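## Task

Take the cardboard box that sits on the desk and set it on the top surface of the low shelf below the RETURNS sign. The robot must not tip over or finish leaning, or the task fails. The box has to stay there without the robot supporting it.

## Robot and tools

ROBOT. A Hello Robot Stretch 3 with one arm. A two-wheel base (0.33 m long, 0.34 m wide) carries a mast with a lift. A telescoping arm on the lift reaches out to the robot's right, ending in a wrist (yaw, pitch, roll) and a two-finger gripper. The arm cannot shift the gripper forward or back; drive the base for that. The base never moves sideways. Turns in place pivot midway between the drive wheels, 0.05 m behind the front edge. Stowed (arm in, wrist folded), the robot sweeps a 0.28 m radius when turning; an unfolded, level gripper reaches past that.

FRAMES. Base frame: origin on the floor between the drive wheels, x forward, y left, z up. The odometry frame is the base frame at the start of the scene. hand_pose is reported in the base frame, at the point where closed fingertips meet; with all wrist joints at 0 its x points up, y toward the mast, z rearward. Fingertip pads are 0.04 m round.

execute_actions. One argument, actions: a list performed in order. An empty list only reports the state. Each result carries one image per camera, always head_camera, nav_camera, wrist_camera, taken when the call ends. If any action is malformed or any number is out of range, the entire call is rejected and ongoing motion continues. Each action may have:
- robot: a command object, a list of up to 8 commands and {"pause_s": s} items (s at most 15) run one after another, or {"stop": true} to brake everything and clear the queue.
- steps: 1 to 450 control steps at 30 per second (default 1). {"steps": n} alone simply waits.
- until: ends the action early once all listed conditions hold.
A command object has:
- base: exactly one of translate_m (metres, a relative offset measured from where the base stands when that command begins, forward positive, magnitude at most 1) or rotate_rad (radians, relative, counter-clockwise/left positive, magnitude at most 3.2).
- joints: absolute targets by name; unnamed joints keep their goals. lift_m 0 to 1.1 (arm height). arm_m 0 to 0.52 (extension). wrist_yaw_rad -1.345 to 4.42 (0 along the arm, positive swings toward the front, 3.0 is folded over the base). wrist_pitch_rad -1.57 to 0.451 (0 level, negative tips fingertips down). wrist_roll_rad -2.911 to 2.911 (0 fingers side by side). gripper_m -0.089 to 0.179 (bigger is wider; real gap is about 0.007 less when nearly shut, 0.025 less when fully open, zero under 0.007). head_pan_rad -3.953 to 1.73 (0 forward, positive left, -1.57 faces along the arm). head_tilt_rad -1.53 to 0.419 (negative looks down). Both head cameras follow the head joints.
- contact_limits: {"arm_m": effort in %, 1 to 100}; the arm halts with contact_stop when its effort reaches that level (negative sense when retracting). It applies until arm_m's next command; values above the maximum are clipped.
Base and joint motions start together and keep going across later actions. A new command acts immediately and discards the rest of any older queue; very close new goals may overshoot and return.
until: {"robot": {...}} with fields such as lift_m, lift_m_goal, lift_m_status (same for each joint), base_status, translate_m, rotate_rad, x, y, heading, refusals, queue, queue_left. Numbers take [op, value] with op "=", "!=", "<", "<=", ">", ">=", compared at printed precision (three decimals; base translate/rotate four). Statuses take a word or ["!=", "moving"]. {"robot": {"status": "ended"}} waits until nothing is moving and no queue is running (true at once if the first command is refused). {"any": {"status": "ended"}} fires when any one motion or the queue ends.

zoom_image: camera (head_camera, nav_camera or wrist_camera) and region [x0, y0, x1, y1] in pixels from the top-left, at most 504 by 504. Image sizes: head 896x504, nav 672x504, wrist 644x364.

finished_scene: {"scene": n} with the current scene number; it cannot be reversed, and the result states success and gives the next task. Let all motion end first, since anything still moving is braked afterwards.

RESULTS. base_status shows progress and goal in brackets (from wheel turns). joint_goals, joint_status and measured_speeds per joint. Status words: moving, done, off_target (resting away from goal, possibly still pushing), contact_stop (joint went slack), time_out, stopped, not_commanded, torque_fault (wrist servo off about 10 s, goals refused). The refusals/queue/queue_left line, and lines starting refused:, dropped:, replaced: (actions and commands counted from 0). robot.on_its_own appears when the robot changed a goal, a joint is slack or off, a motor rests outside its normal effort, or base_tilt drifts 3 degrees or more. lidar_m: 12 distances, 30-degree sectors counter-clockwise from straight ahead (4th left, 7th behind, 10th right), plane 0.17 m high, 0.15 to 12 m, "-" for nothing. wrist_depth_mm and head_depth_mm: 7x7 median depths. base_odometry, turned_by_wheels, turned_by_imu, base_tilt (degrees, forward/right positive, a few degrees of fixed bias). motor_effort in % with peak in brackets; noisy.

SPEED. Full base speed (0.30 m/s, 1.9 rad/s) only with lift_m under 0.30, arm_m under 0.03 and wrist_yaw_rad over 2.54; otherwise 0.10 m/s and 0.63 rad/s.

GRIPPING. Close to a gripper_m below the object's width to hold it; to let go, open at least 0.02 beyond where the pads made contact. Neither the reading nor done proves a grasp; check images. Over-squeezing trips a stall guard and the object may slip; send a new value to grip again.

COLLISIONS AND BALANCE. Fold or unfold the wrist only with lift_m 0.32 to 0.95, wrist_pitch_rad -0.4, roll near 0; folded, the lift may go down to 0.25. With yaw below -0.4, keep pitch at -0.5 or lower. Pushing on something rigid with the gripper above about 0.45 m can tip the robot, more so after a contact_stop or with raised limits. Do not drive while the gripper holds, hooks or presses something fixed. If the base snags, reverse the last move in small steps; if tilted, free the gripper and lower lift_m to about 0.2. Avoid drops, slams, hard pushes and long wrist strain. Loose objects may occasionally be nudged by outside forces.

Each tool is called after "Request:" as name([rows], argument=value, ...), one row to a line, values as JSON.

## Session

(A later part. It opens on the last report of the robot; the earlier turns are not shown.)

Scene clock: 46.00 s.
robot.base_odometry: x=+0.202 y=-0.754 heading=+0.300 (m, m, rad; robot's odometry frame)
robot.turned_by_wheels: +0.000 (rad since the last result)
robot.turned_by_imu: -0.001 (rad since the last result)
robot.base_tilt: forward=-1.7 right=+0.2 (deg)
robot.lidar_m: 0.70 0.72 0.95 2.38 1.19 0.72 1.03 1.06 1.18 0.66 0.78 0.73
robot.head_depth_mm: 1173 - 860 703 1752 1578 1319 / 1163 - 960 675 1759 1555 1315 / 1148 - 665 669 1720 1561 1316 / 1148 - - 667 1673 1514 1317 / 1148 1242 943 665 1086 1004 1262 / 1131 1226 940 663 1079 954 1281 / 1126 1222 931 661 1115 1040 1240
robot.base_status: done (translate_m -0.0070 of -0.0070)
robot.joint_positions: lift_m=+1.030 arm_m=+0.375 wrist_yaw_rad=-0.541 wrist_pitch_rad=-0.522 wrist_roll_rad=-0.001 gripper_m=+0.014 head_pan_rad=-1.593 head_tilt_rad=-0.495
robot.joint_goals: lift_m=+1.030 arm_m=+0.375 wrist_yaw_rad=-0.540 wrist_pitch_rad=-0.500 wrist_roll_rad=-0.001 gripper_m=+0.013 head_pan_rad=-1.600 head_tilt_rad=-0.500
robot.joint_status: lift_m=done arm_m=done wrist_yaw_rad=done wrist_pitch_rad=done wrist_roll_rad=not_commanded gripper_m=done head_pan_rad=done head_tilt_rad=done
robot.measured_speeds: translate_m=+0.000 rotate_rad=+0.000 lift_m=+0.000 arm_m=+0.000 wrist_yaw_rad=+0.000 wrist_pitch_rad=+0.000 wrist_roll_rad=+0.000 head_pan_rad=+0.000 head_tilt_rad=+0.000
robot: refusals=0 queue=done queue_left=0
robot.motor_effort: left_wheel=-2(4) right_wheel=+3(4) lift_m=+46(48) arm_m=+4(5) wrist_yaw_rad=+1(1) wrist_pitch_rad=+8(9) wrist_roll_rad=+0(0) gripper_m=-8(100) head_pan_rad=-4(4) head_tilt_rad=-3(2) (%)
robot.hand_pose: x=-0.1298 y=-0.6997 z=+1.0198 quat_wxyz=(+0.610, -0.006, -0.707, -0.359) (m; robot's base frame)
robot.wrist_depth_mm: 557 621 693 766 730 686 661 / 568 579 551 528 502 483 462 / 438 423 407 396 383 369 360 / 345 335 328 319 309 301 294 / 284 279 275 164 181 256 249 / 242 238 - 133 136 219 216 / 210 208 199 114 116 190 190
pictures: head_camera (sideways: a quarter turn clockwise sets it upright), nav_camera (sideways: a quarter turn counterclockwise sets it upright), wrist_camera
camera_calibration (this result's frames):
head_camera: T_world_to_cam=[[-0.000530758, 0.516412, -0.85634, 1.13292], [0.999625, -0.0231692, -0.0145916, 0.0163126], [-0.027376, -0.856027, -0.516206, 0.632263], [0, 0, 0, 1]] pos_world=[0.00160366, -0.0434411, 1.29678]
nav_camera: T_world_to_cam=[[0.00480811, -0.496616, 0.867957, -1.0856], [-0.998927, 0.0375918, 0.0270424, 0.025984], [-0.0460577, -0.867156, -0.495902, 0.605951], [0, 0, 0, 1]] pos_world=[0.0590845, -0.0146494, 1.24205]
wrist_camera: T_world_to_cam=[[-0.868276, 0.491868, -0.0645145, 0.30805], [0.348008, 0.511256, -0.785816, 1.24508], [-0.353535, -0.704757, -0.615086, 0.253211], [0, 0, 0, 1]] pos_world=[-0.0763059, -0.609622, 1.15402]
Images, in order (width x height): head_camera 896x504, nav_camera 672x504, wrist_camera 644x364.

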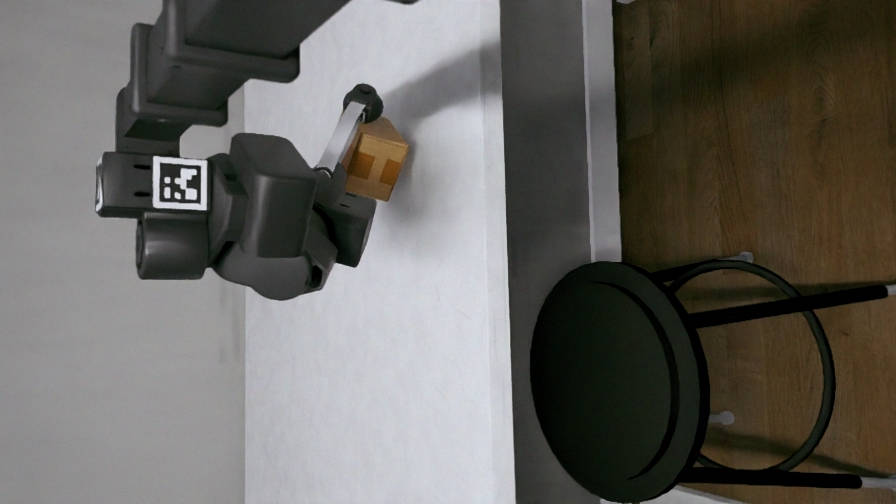

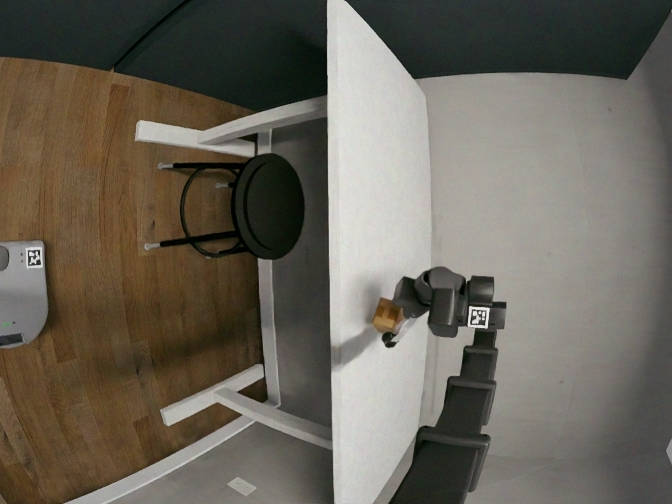

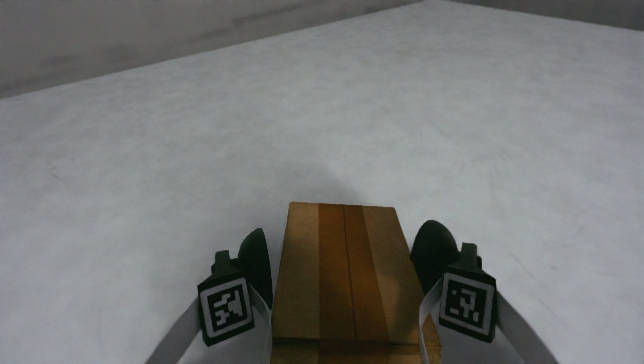

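Still somewhat tilted; check stability.

Request:
execute_actions([
  {"steps":15},
])

Scene clock: 47.70 s.
robot.base_odometry: x=+0.202 y=-0.754 heading=+0.300 (m, m, rad; robot's odometry frame)
robot.turned_by_wheels: +0.000 (rad since the last result)
robot.turned_by_imu: +0.000 (rad since the last result)
robot.base_tilt: forward=-1.8 right=+0.3 (deg)
robot.lidar_m: 0.70 0.72 0.95 2.38 1.19 0.72 1.04 1.06 1.18 0.66 0.78 0.73
robot.head_depth_mm: 1169 - 858 705 1758 1567 1325 / 1159 - 961 676 1744 1565 1322 / 1143 - 665 668 1737 1559 1318 / 1151 - - 667 1677 1504 1312 / 1137 1238 943 665 1085 999 1258 / 1139 1222 936 659 1086 961 1281 / 1124 1219 934 659 1113 1043 1250
robot.base_status: done (translate_m -0.0070 of -0.0070)
robot.joint_positions: lift_m=+1.030 arm_m=+0.375 wrist_yaw_rad=-0.541 wrist_pitch_rad=-0.522 wrist_roll_rad=-0.001 gripper_m=+0.021 head_pan_rad=-1.593 head_tilt_rad=-0.495
robot.joint_goals: lift_m=+1.030 arm_m=+0.375 wrist_yaw_rad=-0.540 wrist_pitch_rad=-0.500 wrist_roll_rad=-0.001 gripper_m=+0.020 head_pan_rad=-1.600 head_tilt_rad=-0.500
robot.joint_status: lift_m=done arm_m=done wrist_yaw_rad=done wrist_pitch_rad=done wrist_roll_rad=not_commanded gripper_m=done head_pan_rad=done head_tilt_rad=done
robot.measured_speeds: translate_m=+0.000 rotate_rad=+0.000 lift_m=+0.000 arm_m=+0.000 wrist_yaw_rad=+0.000 wrist_pitch_rad=+0.000 wrist_roll_rad=+0.000 head_pan_rad=+0.000 head_tilt_rad=+0.000
robot: refusals=0 queue=done queue_left=0
robot.on_its_own: gripper_m is held at +0.020, not at your +0.010, by its stall guard, which is still easing
robot.motor_effort: left_wheel=-2(2) right_wheel=+3(2) lift_m=+46(46) arm_m=+4(4) wrist_yaw_rad=+1(1) wrist_pitch_rad=+9(8) wrist_roll_rad=+0(0) gripper_m=-25(29) head_pan_rad=-4(4) head_tilt_rad=-2(2) (%)
robot.hand_pose: x=-0.1298 y=-0.6997 z=+1.0198 quat_wxyz=(+0.610, -0.006, -0.707, -0.359) (m; robot's base frame)
robot.wrist_depth_mm: 562 619 700 759 736 683 658 / 577 576 554 524 507 478 460 / 440 424 410 393 384 370 357 / 348 334 328 318 311 303 293 / 286 278 275 163 174 255 249 / 243 238 - 133 136 219 215 / 210 207 198 113 118 190 191
pictures: head_camera (sideways: a quarter turn clockwise sets it upright), nav_camera (sideways: a quarter turn counterclockwise sets it upright), wrist_camera
camera_calibration (this result's frames):
head_camera: T_world_to_cam=[[-0.000530757, 0.516412, -0.85634, 1.13292], [0.999625, -0.0231692, -0.0145916, 0.0163126], [-0.027376, -0.856027, -0.516206, 0.632263], [0, 0, 0, 1]] pos_world=[0.00160366, -0.0434411, 1.29678]
nav_camera: T_world_to_cam=[[0.00480811, -0.496616, 0.867957, -1.0856], [-0.998927, 0.0375918, 0.0270424, 0.025984], [-0.0460577, -0.867156, -0.495902, 0.605951], [0, 0, 0, 1]] pos_world=[0.0590845, -0.0146494, 1.24205]
wrist_camera: T_world_to_cam=[[-0.868276, 0.491868, -0.0645144, 0.30805], [0.348008, 0.511256, -0.785816, 1.24508], [-0.353535, -0.704757, -0.615086, 0.253211], [0, 0, 0, 1]] pos_world=[-0.0763059, -0.609622, 1.15402]
Images, in order (width x height): head_camera 896x504, nav_camera 672x504, wrist_camera 644x364.

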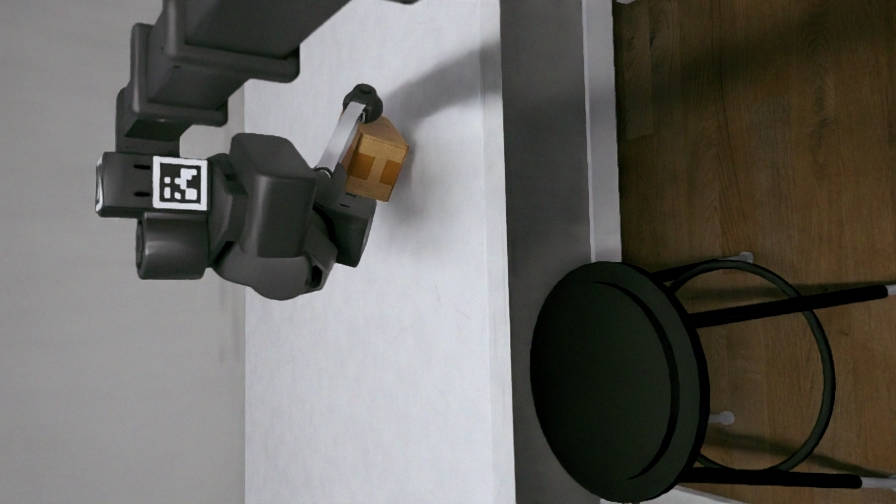

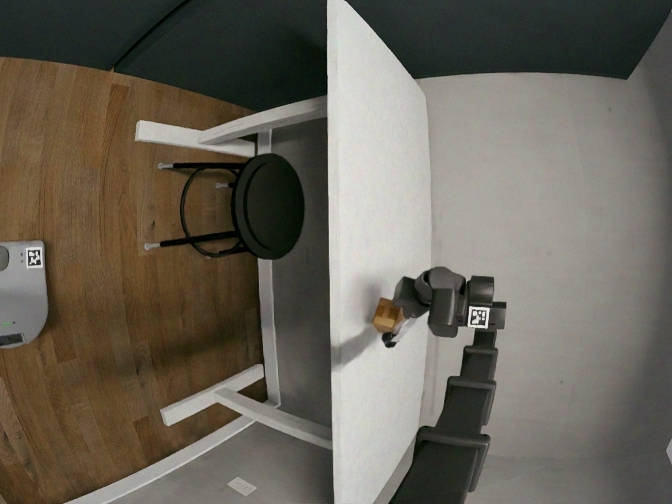

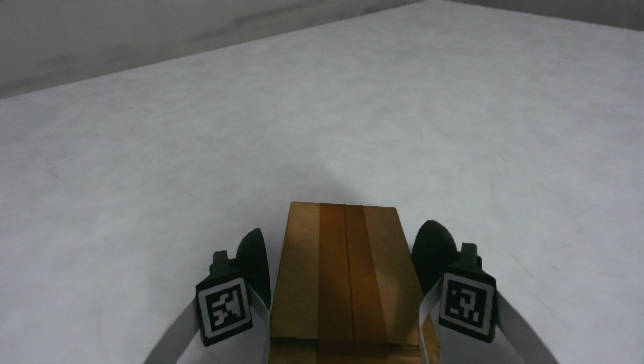

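Request:
execute_actions([
  {"robot":[{"joints":{"gripper_m":0.025,"arm_m":0,"wrist_yaw_rad":1.5,"wrist_pitch_rad":-0.4,"head_pan_rad":-0.35,"head_tilt_rad":-0.3}},{"base":{"rotate_rad":1.435},"joints":{"lift_m":0.28}}],"steps":450,"until":{"robot":{"lift_m":["<",0.92]}}},
  {"robot":{"joints":{"wrist_yaw_rad":2.65}},"steps":450,"until":{"robot":{"base_status":"done"}}},
  {"robot":{"base":{"translate_m":0.3}},"steps":450,"until":{"robot":{"status":"ended"}}},
  {"robot":[{"base":{"translate_m":1}},{"base":{"translate_m":0.62}},{"base":{"rotate_rad":-1.4}}],"steps":450,"until":{"robot":{"status":"ended"}}},
])

Scene clock: 72.97 s.
robot.base_odometry: x=-0.112 y=+1.141 heading=+0.335 (m, m, rad; robot's odometry frame)
robot.turned_by_wheels: +0.035 (rad since the last result)
robot.turned_by_imu: +0.038 (rad since the last result)
robot.base_tilt: forward=-1.7 right=+0.2 (deg)
robot.lidar_m: 2.04 0.75 0.55 0.53 0.52 0.72 1.09 1.00 1.75 1.42 0.57 0.61
robot.head_depth_mm: 598 614 631 656 675 699 723 / 690 712 741 767 797 829 866 / 3224 3388 3507 3142 978 1027 1077 / 3133 3328 3490 3350 2478 1874 1503 / 2998 3162 3292 3188 2463 1867 1503 / 2944 3029 3245 3194 2459 1854 1510 / 2865 2966 3098 3235 2466 1852 1500
robot.base_status: done (rotate_rad -1.3999 of -1.4000)
robot.joint_positions: lift_m=+0.280 arm_m=+0.000 wrist_yaw_rad=+2.649 wrist_pitch_rad=-0.430 wrist_roll_rad=-0.001 gripper_m=+0.026 head_pan_rad=-0.357 head_tilt_rad=-0.309
robot.joint_goals: lift_m=+0.280 arm_m=+0.000 wrist_yaw_rad=+2.650 wrist_pitch_rad=-0.400 wrist_roll_rad=-0.001 gripper_m=+0.025 head_pan_rad=-0.350 head_tilt_rad=-0.300
robot.joint_status: lift_m=done arm_m=done wrist_yaw_rad=done wrist_pitch_rad=done wrist_roll_rad=not_commanded gripper_m=done head_pan_rad=done head_tilt_rad=done
robot.measured_speeds: translate_m=+0.000 rotate_rad=+0.000 lift_m=+0.000 arm_m=+0.000 wrist_yaw_rad=+0.000 wrist_pitch_rad=+0.000 wrist_roll_rad=+0.000 head_pan_rad=+0.000 head_tilt_rad=+0.000
robot: refusals=0 queue=done queue_left=0
robot.motor_effort: left_wheel=+3(13) right_wheel=-3(11) lift_m=+35(45) arm_m=-5(5) wrist_yaw_rad=+1(1) wrist_pitch_rad=+11(10) wrist_roll_rad=+0(1) gripper_m=-24(27) head_pan_rad=+4(51) head_tilt_rad=+3(15) (%)
robot.hand_pose: x=+0.0842 y=+0.0510 z=+0.2902 quat_wxyz=(+0.315, +0.706, -0.022, +0.634) (m; robot's base frame)
robot.wrist_depth_mm: 435 478 535 601 696 817 988 / 461 505 575 643 748 914 - / 486 536 610 697 816 903 876 / 503 582 647 716 722 707 686 / 536 592 631 162 180 580 567 / - 531 530 133 135 485 471 / - 471 - 113 118 412 415
pictures: head_camera (sideways: a quarter turn clockwise sets it upright), nav_camera (sideways: a quarter turn counterclockwise sets it upright), wrist_camera
camera_calibration (this result's frames):
head_camera: T_world_to_cam=[[-0.331375, 0.110652, -0.936988, 1.24015], [0.352556, 0.935683, -0.0141871, 0.0197366], [0.875154, -0.335042, -0.349073, 0.409274], [0, 0, 0, 1]] pos_world=[0.0458188, -0.0185682, 1.30515]
nav_camera: T_world_to_cam=[[0.31239, -0.0994828, 0.94473, -1.18765], [-0.367873, -0.929573, 0.0237564, 0.0264064], [0.875832, -0.354962, -0.326986, 0.380517], [0, 0, 0, 1]] pos_world=[0.0474543, 0.0414653, 1.2458]
wrist_camera: T_world_to_cam=[[0.893796, -0.44419, -0.0618467, -0.0238848], [-0.287346, -0.461321, -0.839414, 0.332144], [0.344328, 0.768036, -0.539963, 0.253371], [0, 0, 0, 1]] pos_world=[0.0295458, -0.0519824, 0.414139]
Images, in order (width x height): head_camera 896x504, nav_camera 672x504, wrist_camera 644x364.

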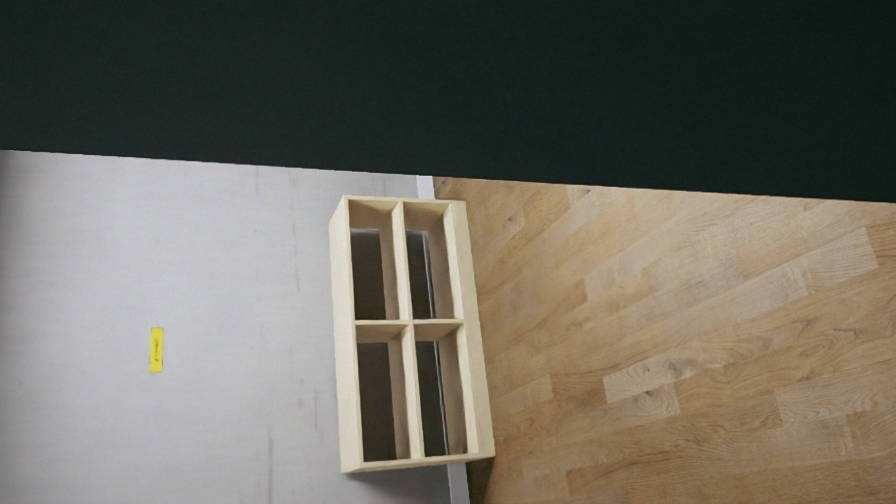

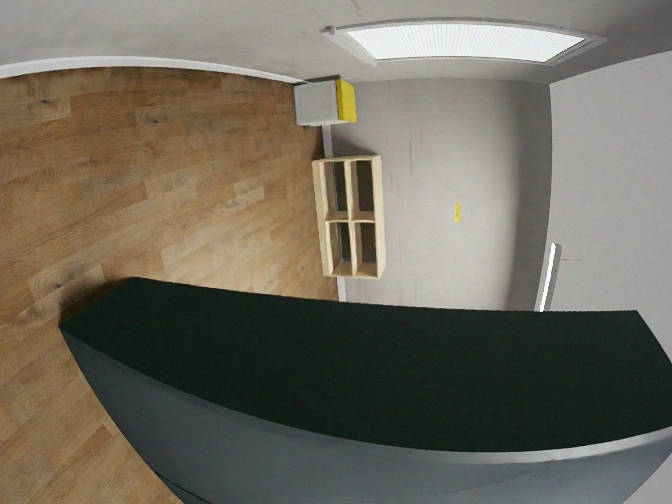

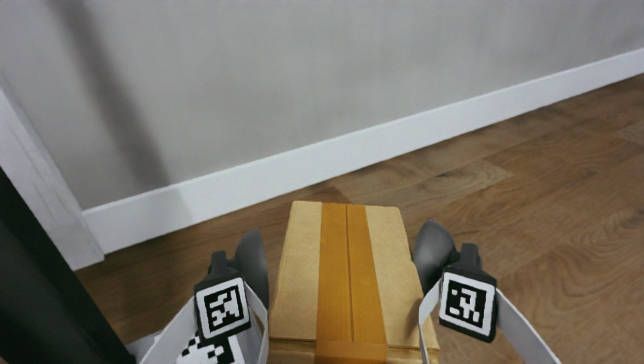

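Request:
execute_actions([
  {"robot":[{"base":{"translate_m":1},"joints":{"head_pan_rad":0}},{"base":{"rotate_rad":-0.45}},{"base":{"translate_m":0.75}}],"steps":450,"until":{"robot":{"status":"ended"}}},
])

Scene clock: 85.30 s.
robot.base_odometry: x=+1.578 y=+1.383 heading=-0.115 (m, m, rad; robot's odometry frame)
robot.turned_by_wheels: -0.450 (rad since the last result)
robot.turned_by_imu: -0.447 (rad since the last result)
robot.base_tilt: forward=-1.5 right=+0.1 (deg)
robot.lidar_m: 1.42 1.30 1.12 0.86 0.85 0.90 1.31 0.86 1.31 1.31 2.51 1.72
robot.head_depth_mm: 1906 2059 2191 2363 2461 1892 1526 / 1823 1934 2093 2188 1941 1891 1521 / 1752 1832 1964 1965 2025 1822 1507 / 1652 1739 1865 1916 1825 1784 1516 / 1575 1663 1775 1810 1668 1687 1495 / 1519 1595 1698 1779 1651 1695 1513 / 1462 1532 1623 1691 1592 1632 1503
robot.base_status: done (translate_m +0.7500 of +0.7500)
robot.joint_positions: lift_m=+0.280 arm_m=+0.000 wrist_yaw_rad=+2.649 wrist_pitch_rad=-0.430 wrist_roll_rad=-0.001 gripper_m=+0.026 head_pan_rad=-0.007 head_tilt_rad=-0.309
robot.joint_goals: lift_m=+0.280 arm_m=+0.000 wrist_yaw_rad=+2.650 wrist_pitch_rad=-0.400 wrist_roll_rad=-0.001 gripper_m=+0.025 head_pan_rad=+0.000 head_tilt_rad=-0.300
robot.joint_status: lift_m=done arm_m=done wrist_yaw_rad=done wrist_pitch_rad=done wrist_roll_rad=not_commanded gripper_m=done head_pan_rad=done head_tilt_rad=done
robot.measured_speeds: translate_m=+0.000 rotate_rad=+0.000 lift_m=+0.000 arm_m=+0.000 wrist_yaw_rad=+0.000 wrist_pitch_rad=+0.000 wrist_roll_rad=+0.000 head_pan_rad=+0.000 head_tilt_rad=+0.000
robot: refusals=0 queue=done queue_left=0
robot.motor_effort: left_wheel=+4(13) right_wheel=-2(8) lift_m=+35(35) arm_m=-5(5) wrist_yaw_rad=+1(1) wrist_pitch_rad=+11(11) wrist_roll_rad=+0(0) gripper_m=-25(24) head_pan_rad=+5(36) head_tilt_rad=+2(2) (%)
robot.hand_pose: x=+0.0842 y=+0.0510 z=+0.2902 quat_wxyz=(+0.315, +0.706, -0.022, +0.634) (m; robot's base frame)
robot.wrist_depth_mm: 696 832 - - - - - / 718 871 - - - - - / 737 895 - 982 952 915 885 / 758 802 769 755 727 711 687 / 669 642 631 163 180 579 567 / - 533 531 133 135 486 474 / - 463 - 113 118 411 410
pictures: head_camera (sideways: a quarter turn clockwise sets it upright), nav_camera (sideways: a quarter turn counterclockwise sets it upright), wrist_camera
camera_calibration (this result's frames):
head_camera: T_world_to_cam=[[-0.349042, -0.00965275, -0.937057, 1.24035], [0.010435, 0.999845, -0.0141864, 0.0218226], [0.937049, -0.0147298, -0.348887, 0.408654], [0, 0, 0, 1]] pos_world=[0.0497768, -0.00382707, 1.30516]
nav_camera: T_world_to_cam=[[0.327376, 0.0136368, 0.944796, -1.18782], [-0.0269205, -0.999355, 0.0237524, 0.0243318], [0.94451, -0.0332103, -0.326798, 0.379854], [0, 0, 0, 1]] pos_world=[0.0307449, 0.0531293, 1.24581]
wrist_camera: T_world_to_cam=[[0.893828, -0.444125, -0.0618471, -0.0238733], [-0.287305, -0.461323, -0.839427, 0.332151], [0.344279, 0.768072, -0.539942, 0.253364], [0, 0, 0, 1]] pos_world=[0.0295393, -0.0519759, 0.414142]
Images, in order (width x height): head_camera 896x504, nav_camera 672x504, wrist_camera 644x364.

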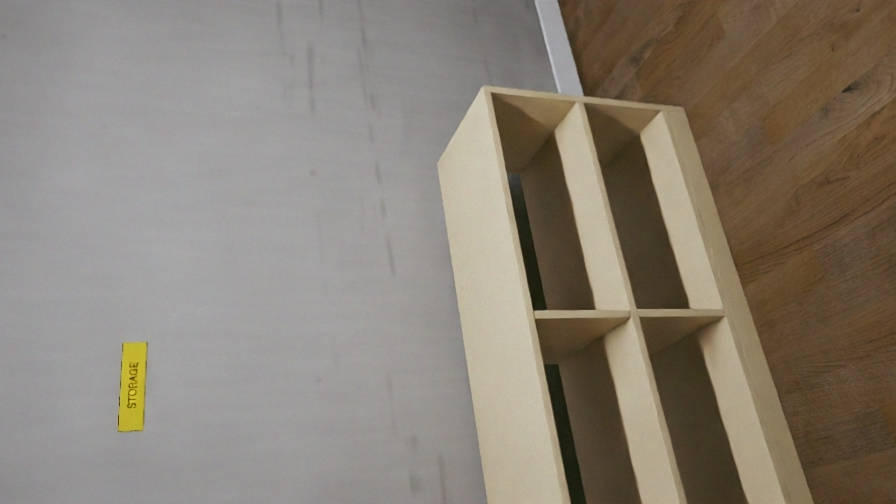

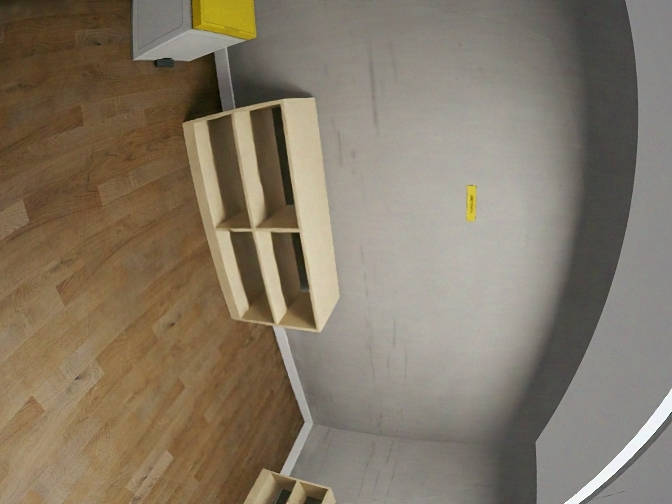

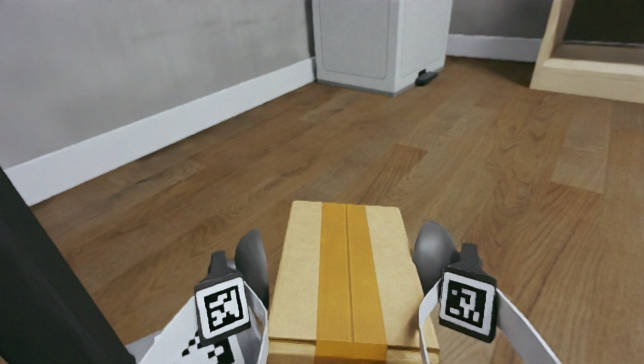

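The other shelf, about 2.5 m away.

Request:
execute_actions([
  {"robot":[{"base":{"rotate_rad":-1.0}},{"base":{"translate_m":1}}],"steps":450,"until":{"robot":{"status":"ended"}}},
])

Scene clock: 94.07 s.
robot.base_odometry: x=+2.018 y=+0.486 heading=-1.115 (m, m, rad; robot's odometry frame)
robot.turned_by_wheels: -1.000 (rad since the last result)
robot.turned_by_imu: -0.996 (rad since the last result)
robot.base_tilt: forward=-1.7 right=+0.2 (deg)
robot.lidar_m: 1.53 1.71 1.61 1.18 1.73 1.70 1.83 1.29 1.38 0.98 1.36 1.56
robot.head_depth_mm: 1617 1703 1796 1871 1695 1776 1514 / 1625 1724 1816 1885 1844 1783 1510 / 1644 1724 1844 1913 1918 1790 1510 / 1668 1760 1876 1929 1910 1801 1514 / 1686 1765 1884 1943 2003 1821 1500 / 1677 1796 1895 1969 1984 1830 1500 / 1703 1821 1934 1988 1891 1849 1505
robot.base_status: done (translate_m +1.0000 of +1.0000)
robot.joint_positions: lift_m=+0.280 arm_m=+0.000 wrist_yaw_rad=+2.649 wrist_pitch_rad=-0.430 wrist_roll_rad=-0.001 gripper_m=+0.026 head_pan_rad=-0.007 head_tilt_rad=-0.309
robot.joint_goals: lift_m=+0.280 arm_m=+0.000 wrist_yaw_rad=+2.650 wrist_pitch_rad=-0.400 wrist_roll_rad=-0.001 gripper_m=+0.025 head_pan_rad=+0.000 head_tilt_rad=-0.300
robot.joint_status: lift_m=done arm_m=done wrist_yaw_rad=done wrist_pitch_rad=done wrist_roll_rad=not_commanded gripper_m=done head_pan_rad=done head_tilt_rad=done
robot.measured_speeds: translate_m=+0.000 rotate_rad=+0.000 lift_m=+0.000 arm_m=+0.000 wrist_yaw_rad=+0.000 wrist_pitch_rad=+0.000 wrist_roll_rad=+0.000 head_pan_rad=+0.000 head_tilt_rad=+0.000
robot: refusals=0 queue=done queue_left=0
robot.motor_effort: left_wheel=+3(13) right_wheel=-2(9) lift_m=+35(35) arm_m=-5(5) wrist_yaw_rad=+1(1) wrist_pitch_rad=+11(11) wrist_roll_rad=+0(0) gripper_m=-24(24) head_pan_rad=+4(5) head_tilt_rad=+3(2) (%)
robot.hand_pose: x=+0.0842 y=+0.0510 z=+0.2902 quat_wxyz=(+0.315, +0.706, -0.022, +0.634) (m; robot's base frame)
robot.wrist_depth_mm: - - - - - - - / - - - - - - - / - - - 986 934 909 878 / 832 799 771 753 736 709 690 / 667 635 633 162 179 583 563 / - 528 533 133 135 488 475 / - 467 - 113 118 410 410
pictures: head_camera (sideways: a quarter turn clockwise sets it upright), nav_camera (sideways: a quarter turn counterclockwise sets it upright), wrist_camera
camera_calibration (this result's frames):
head_camera: T_world_to_cam=[[-0.348993, -0.00966424, -0.937076, 1.24037], [0.0104037, 0.999845, -0.0141862, 0.0218226], [0.937068, -0.0147, -0.348838, 0.40859], [0, 0, 0, 1]] pos_world=[0.0497767, -0.00382567, 1.30516]
nav_camera: T_world_to_cam=[[0.327327, 0.0136476, 0.944813, -1.18785], [-0.0268898, -0.999356, 0.0237513, 0.0243329], [0.944529, -0.0331802, -0.326749, 0.379789], [0, 0, 0, 1]] pos_world=[0.0307461, 0.05313, 1.24581]
wrist_camera: T_world_to_cam=[[0.893838, -0.444104, -0.0618491, -0.0238706], [-0.287294, -0.461324, -0.83943, 0.332151], [0.344262, 0.768083, -0.539937, 0.253365], [0, 0, 0, 1]] pos_world=[0.0295372, -0.0519775, 0.414142]
Images, in order (width x height): head_camera 896x504, nav_camera 672x504, wrist_camera 644x364.

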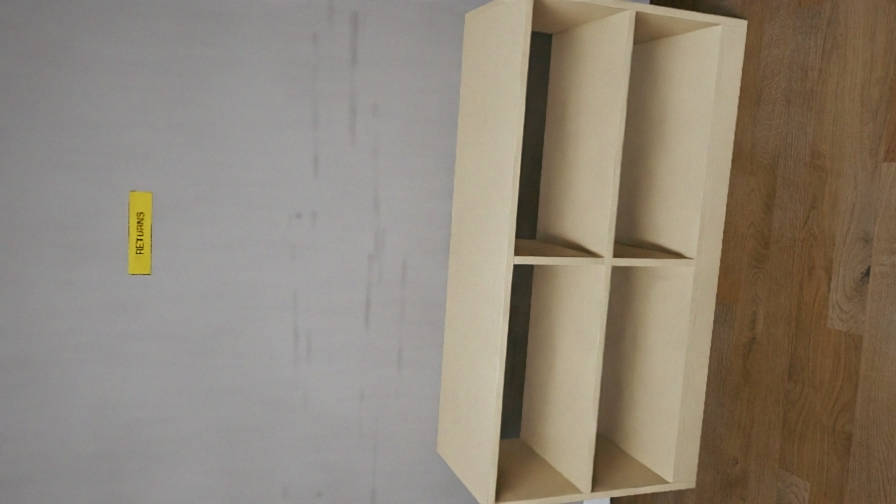

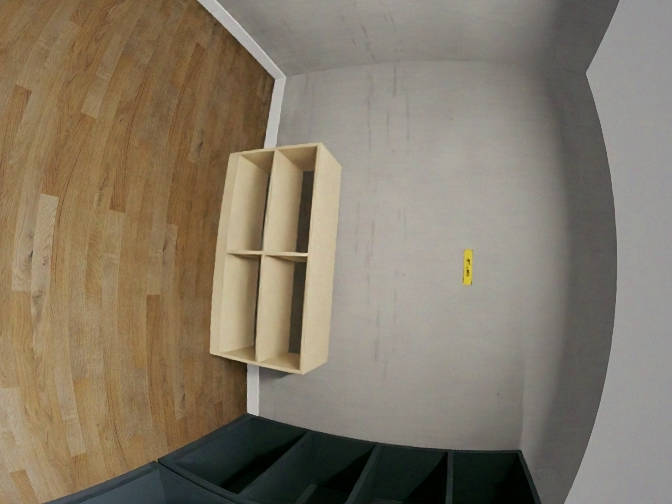

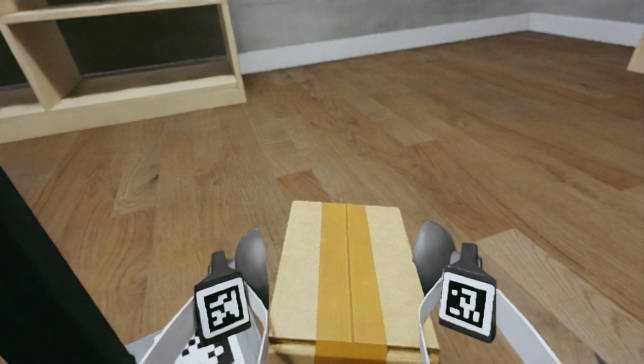

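Request:
execute_actions([
  {"robot":[{"base":{"translate_m":1}},{"base":{"rotate_rad":1.45},"joints":{"lift_m":0.69,"head_pan_rad":-1.5,"head_tilt_rad":-0.8}}],"steps":450,"until":{"robot":{"lift_m":[">",0.35]}}},
  {"robot":{"joints":{"wrist_yaw_rad":0}},"steps":450,"until":{"robot":{"status":"ended"}}},
  {"robot":[{"joints":{"arm_m":0.3}},{"joints":{"lift_m":0.65}}],"steps":450,"until":{"robot":{"status":"ended"}}},
])

Scene clock: 109.73 s.
robot.base_odometry: x=+2.459 y=-0.412 heading=+0.335 (m, m, rad; robot's odometry frame)
robot.turned_by_wheels: +1.450 (rad since the last result)
robot.turned_by_imu: +1.447 (rad since the last result)
robot.base_tilt: forward=-1.7 right=+0.2 (deg)
robot.lidar_m: 1.46 1.33 1.78 2.81 2.20 1.41 1.11 0.76 0.80 0.53 0.87 0.83
robot.head_depth_mm: 823 935 1035 903 1045 1218 - / 827 947 1042 - 1059 1236 1159 / 832 948 1051 - 1060 1234 1157 / 839 960 1047 899 1035 1247 1158 / 848 969 1053 897 1071 1243 1155 / 856 978 1062 894 1098 1253 1143 / 861 986 1058 888 1113 1242 1143
robot.base_status: done (rotate_rad +1.4498 of +1.4500)
robot.joint_positions: lift_m=+0.650 arm_m=+0.300 wrist_yaw_rad=+0.001 wrist_pitch_rad=-0.429 wrist_roll_rad=-0.001 gripper_m=+0.026 head_pan_rad=-1.493 head_tilt_rad=-0.790
robot.joint_goals: lift_m=+0.650 arm_m=+0.300 wrist_yaw_rad=+0.000 wrist_pitch_rad=-0.400 wrist_roll_rad=-0.001 gripper_m=+0.025 head_pan_rad=-1.500 head_tilt_rad=-0.800
robot.joint_status: lift_m=done arm_m=done wrist_yaw_rad=done wrist_pitch_rad=done wrist_roll_rad=not_commanded gripper_m=done head_pan_rad=done head_tilt_rad=done
robot.measured_speeds: translate_m=+0.000 rotate_rad=+0.000 lift_m=+0.000 arm_m=+0.000 wrist_yaw_rad=+0.000 wrist_pitch_rad=+0.000 wrist_roll_rad=+0.000 head_pan_rad=+0.000 head_tilt_rad=+0.000
robot: refusals=0 queue=done queue_left=0
robot.motor_effort: left_wheel=-4(13) right_wheel=+4(10) lift_m=+35(46) arm_m=+5(5) wrist_yaw_rad=-1(3) wrist_pitch_rad=+11(11) wrist_roll_rad=+0(1) gripper_m=-24(25) head_pan_rad=-4(50) head_tilt_rad=-4(25) (%)
robot.hand_pose: x=-0.0213 y=-0.6676 z=+0.6602 quat_wxyz=(+0.691, +0.151, -0.690, -0.151) (m; robot's base frame)
robot.wrist_depth_mm: 367 365 359 360 354 357 350 / 396 394 396 388 389 386 381 / 431 425 423 409 408 406 359 / 340 328 317 308 297 288 282 / 269 262 257 162 179 235 231 / 221 216 217 133 135 200 195 / 189 188 174 113 118 169 170
pictures: head_camera (sideways: a quarter turn clockwise sets it upright), nav_camera (sideways: a quarter turn counterclockwise sets it upright), wrist_camera
camera_calibration (this result's frames):
head_camera: T_world_to_cam=[[-0.0697353, 0.740187, -0.668775, 0.888857], [0.996608, 0.0810632, -0.0142003, 0.0158159], [0.0437022, -0.667497, -0.743329, 0.927274], [0, 0, 0, 1]] pos_world=[0.00569851, -0.0402498, 1.28394]
nav_camera: T_world_to_cam=[[0.0723437, -0.724297, 0.685682, -0.84841], [-0.997024, -0.0708839, 0.0303164, 0.0217211], [0.0266458, -0.685835, -0.72727, 0.906485], [0, 0, 0, 1]] pos_world=[0.0588796, 0.00873725, 1.24034]
wrist_camera: T_world_to_cam=[[-0.997553, -0.0326055, -0.061842, 0.00857183], [0.0343313, 0.542108, -0.839607, 0.957809], [0.0609008, -0.839676, -0.539662, -0.0380563], [0, 0, 0, 1]] pos_world=[-0.0220143, -0.550911, 0.784176]
Images, in order (width x height): head_camera 896x504, nav_camera 672x504, wrist_camera 644x364.

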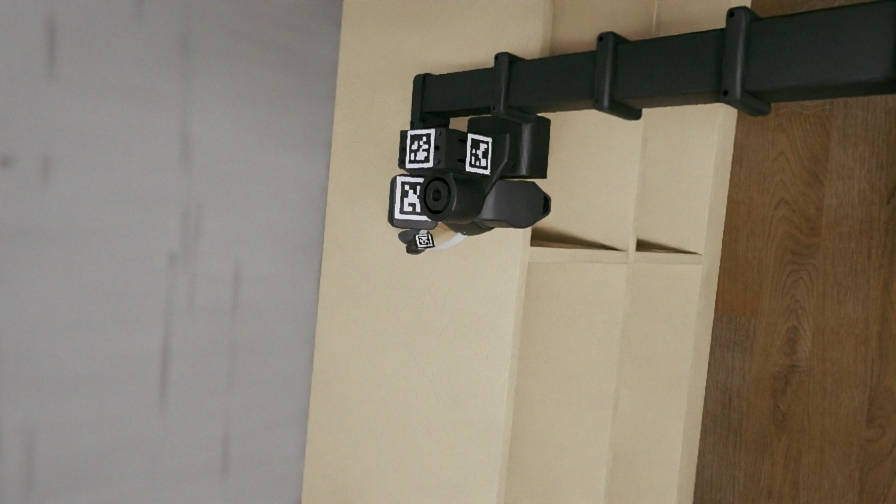

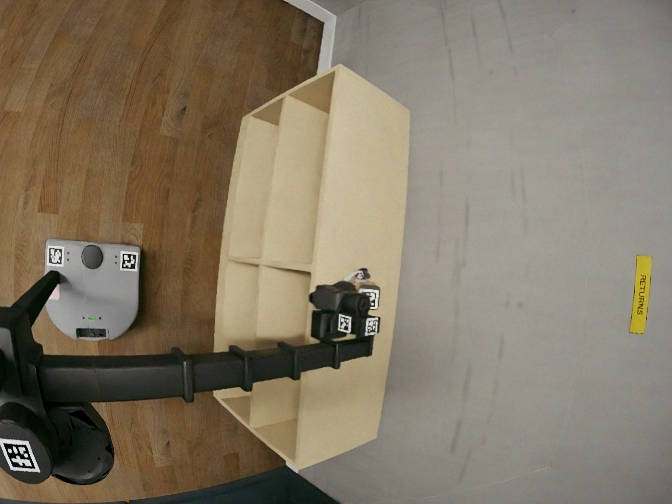

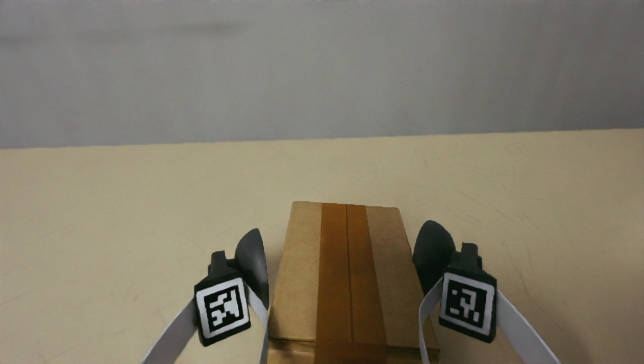

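Request:
execute_actions([
  {"robot":{"joints":{"lift_m":0.637}},"steps":100,"until":{"robot":{"status":"ended"}}},
  {"robot":[{"joints":{"gripper_m":0.13}},{"joints":{"lift_m":0.72,"arm_m":0.25}}],"steps":450,"until":{"robot":{"status":"ended"}}},
])

Scene clock: 115.30 s.
robot.base_odometry: x=+2.459 y=-0.412 heading=+0.335 (m, m, rad; robot's odometry frame)
robot.turned_by_wheels: +0.000 (rad since the last result)
robot.turned_by_imu: -0.001 (rad since the last result)
robot.base_tilt: forward=-1.7 right=+0.1 (deg)
robot.lidar_m: 1.46 1.33 1.77 2.82 2.19 1.42 1.11 0.76 0.80 0.53 0.87 0.83
robot.head_depth_mm: 825 941 1036 927 - - - / 829 942 1048 - 1065 1230 1158 / 831 952 1046 - 1059 1239 1153 / 840 957 1042 879 1038 1250 1148 / 846 970 1053 895 1073 1246 1150 / 854 978 1060 891 1097 1244 1145 / 859 981 1057 886 1117 1258 1150
robot.base_status: done (rotate_rad +1.4499 of +1.4500)
robot.joint_positions: lift_m=+0.720 arm_m=+0.250 wrist_yaw_rad=+0.001 wrist_pitch_rad=-0.415 wrist_roll_rad=-0.001 gripper_m=+0.130 head_pan_rad=-1.493 head_tilt_rad=-0.790
robot.joint_goals: lift_m=+0.720 arm_m=+0.250 wrist_yaw_rad=+0.000 wrist_pitch_rad=-0.400 wrist_roll_rad=-0.001 gripper_m=+0.130 head_pan_rad=-1.500 head_tilt_rad=-0.800
robot.joint_status: lift_m=done arm_m=done wrist_yaw_rad=done wrist_pitch_rad=done wrist_roll_rad=not_commanded gripper_m=done head_pan_rad=done head_tilt_rad=done
robot.measured_speeds: translate_m=+0.000 rotate_rad=+0.000 lift_m=+0.000 arm_m=+0.000 wrist_yaw_rad=+0.000 wrist_pitch_rad=+0.000 wrist_roll_rad=+0.000 head_pan_rad=+0.000 head_tilt_rad=+0.000
robot: refusals=0 queue=done queue_left=0
robot.motor_effort: left_wheel=-3(3) right_wheel=+3(4) lift_m=+45(48) arm_m=-5(6) wrist_yaw_rad=-2(1) wrist_pitch_rad=+5(11) wrist_roll_rad=-1(0) gripper_m=+0(95) head_pan_rad=-4(5) head_tilt_rad=-4(3) (%)
robot.hand_pose: x=-0.0213 y=-0.6201 z=+0.7333 quat_wxyz=(+0.693, +0.146, -0.691, -0.145) (m; robot's base frame)
robot.wrist_depth_mm: 409 406 406 403 401 400 396 / 445 446 440 435 435 431 428 / 489 481 478 479 471 469 464 / 507 478 460 449 435 423 410 / 390 380 373 358 352 354 334 / 321 317 306 245 290 - 282 / 273 257 263 205 246 242 244
pictures: head_camera (sideways: a quarter turn clockwise sets it upright), nav_camera (sideways: a quarter turn counterclockwise sets it upright), wrist_camera
camera_calibration (this result's frames):
head_camera: T_world_to_cam=[[-0.0697351, 0.740187, -0.668775, 0.888857], [0.996608, 0.081063, -0.0142003, 0.0158159], [0.043702, -0.667497, -0.743329, 0.927274], [0, 0, 0, 1]] pos_world=[0.0056985, -0.0402498, 1.28394]
nav_camera: T_world_to_cam=[[0.0723436, -0.724297, 0.685682, -0.848411], [-0.997024, -0.0708837, 0.0303164, 0.0217211], [0.0266456, -0.685835, -0.727269, 0.906485], [0, 0, 0, 1]] pos_world=[0.0588796, 0.00873723, 1.24034]
wrist_camera: T_world_to_cam=[[-0.997552, -0.0335343, -0.0613591, 0.0137097], [0.0343379, 0.529481, -0.847626, 0.991445], [0.0609131, -0.847659, -0.527034, 0.0270147], [0, 0, 0, 1]] pos_world=[-0.0220135, -0.501593, 0.855454]
Images, in order (width x height): head_camera 896x504, nav_camera 672x504, wrist_camera 644x364.

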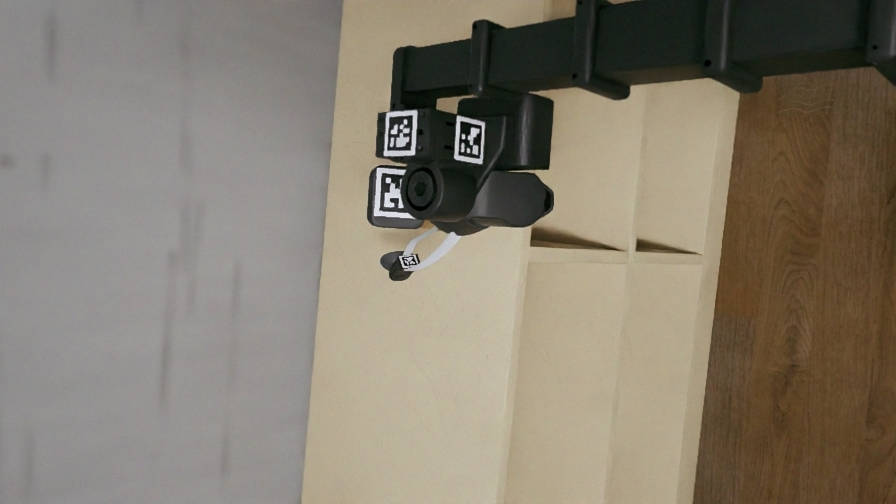

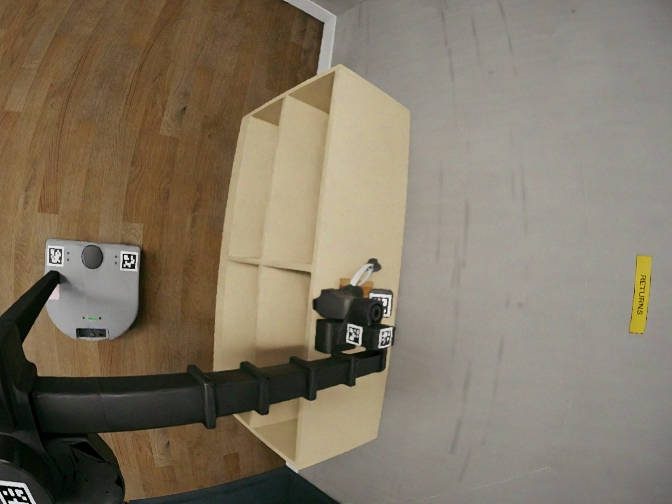

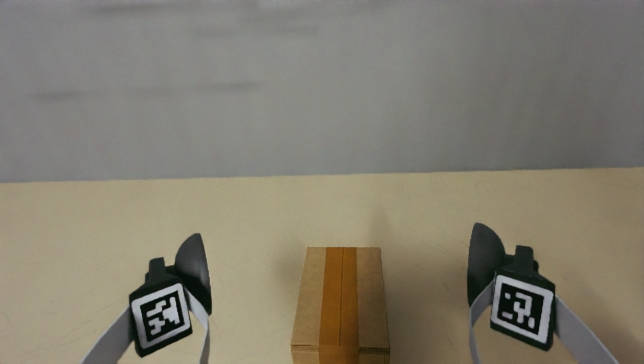

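Request:
finished_scene(scene=2)

The scene is finished: the task was done.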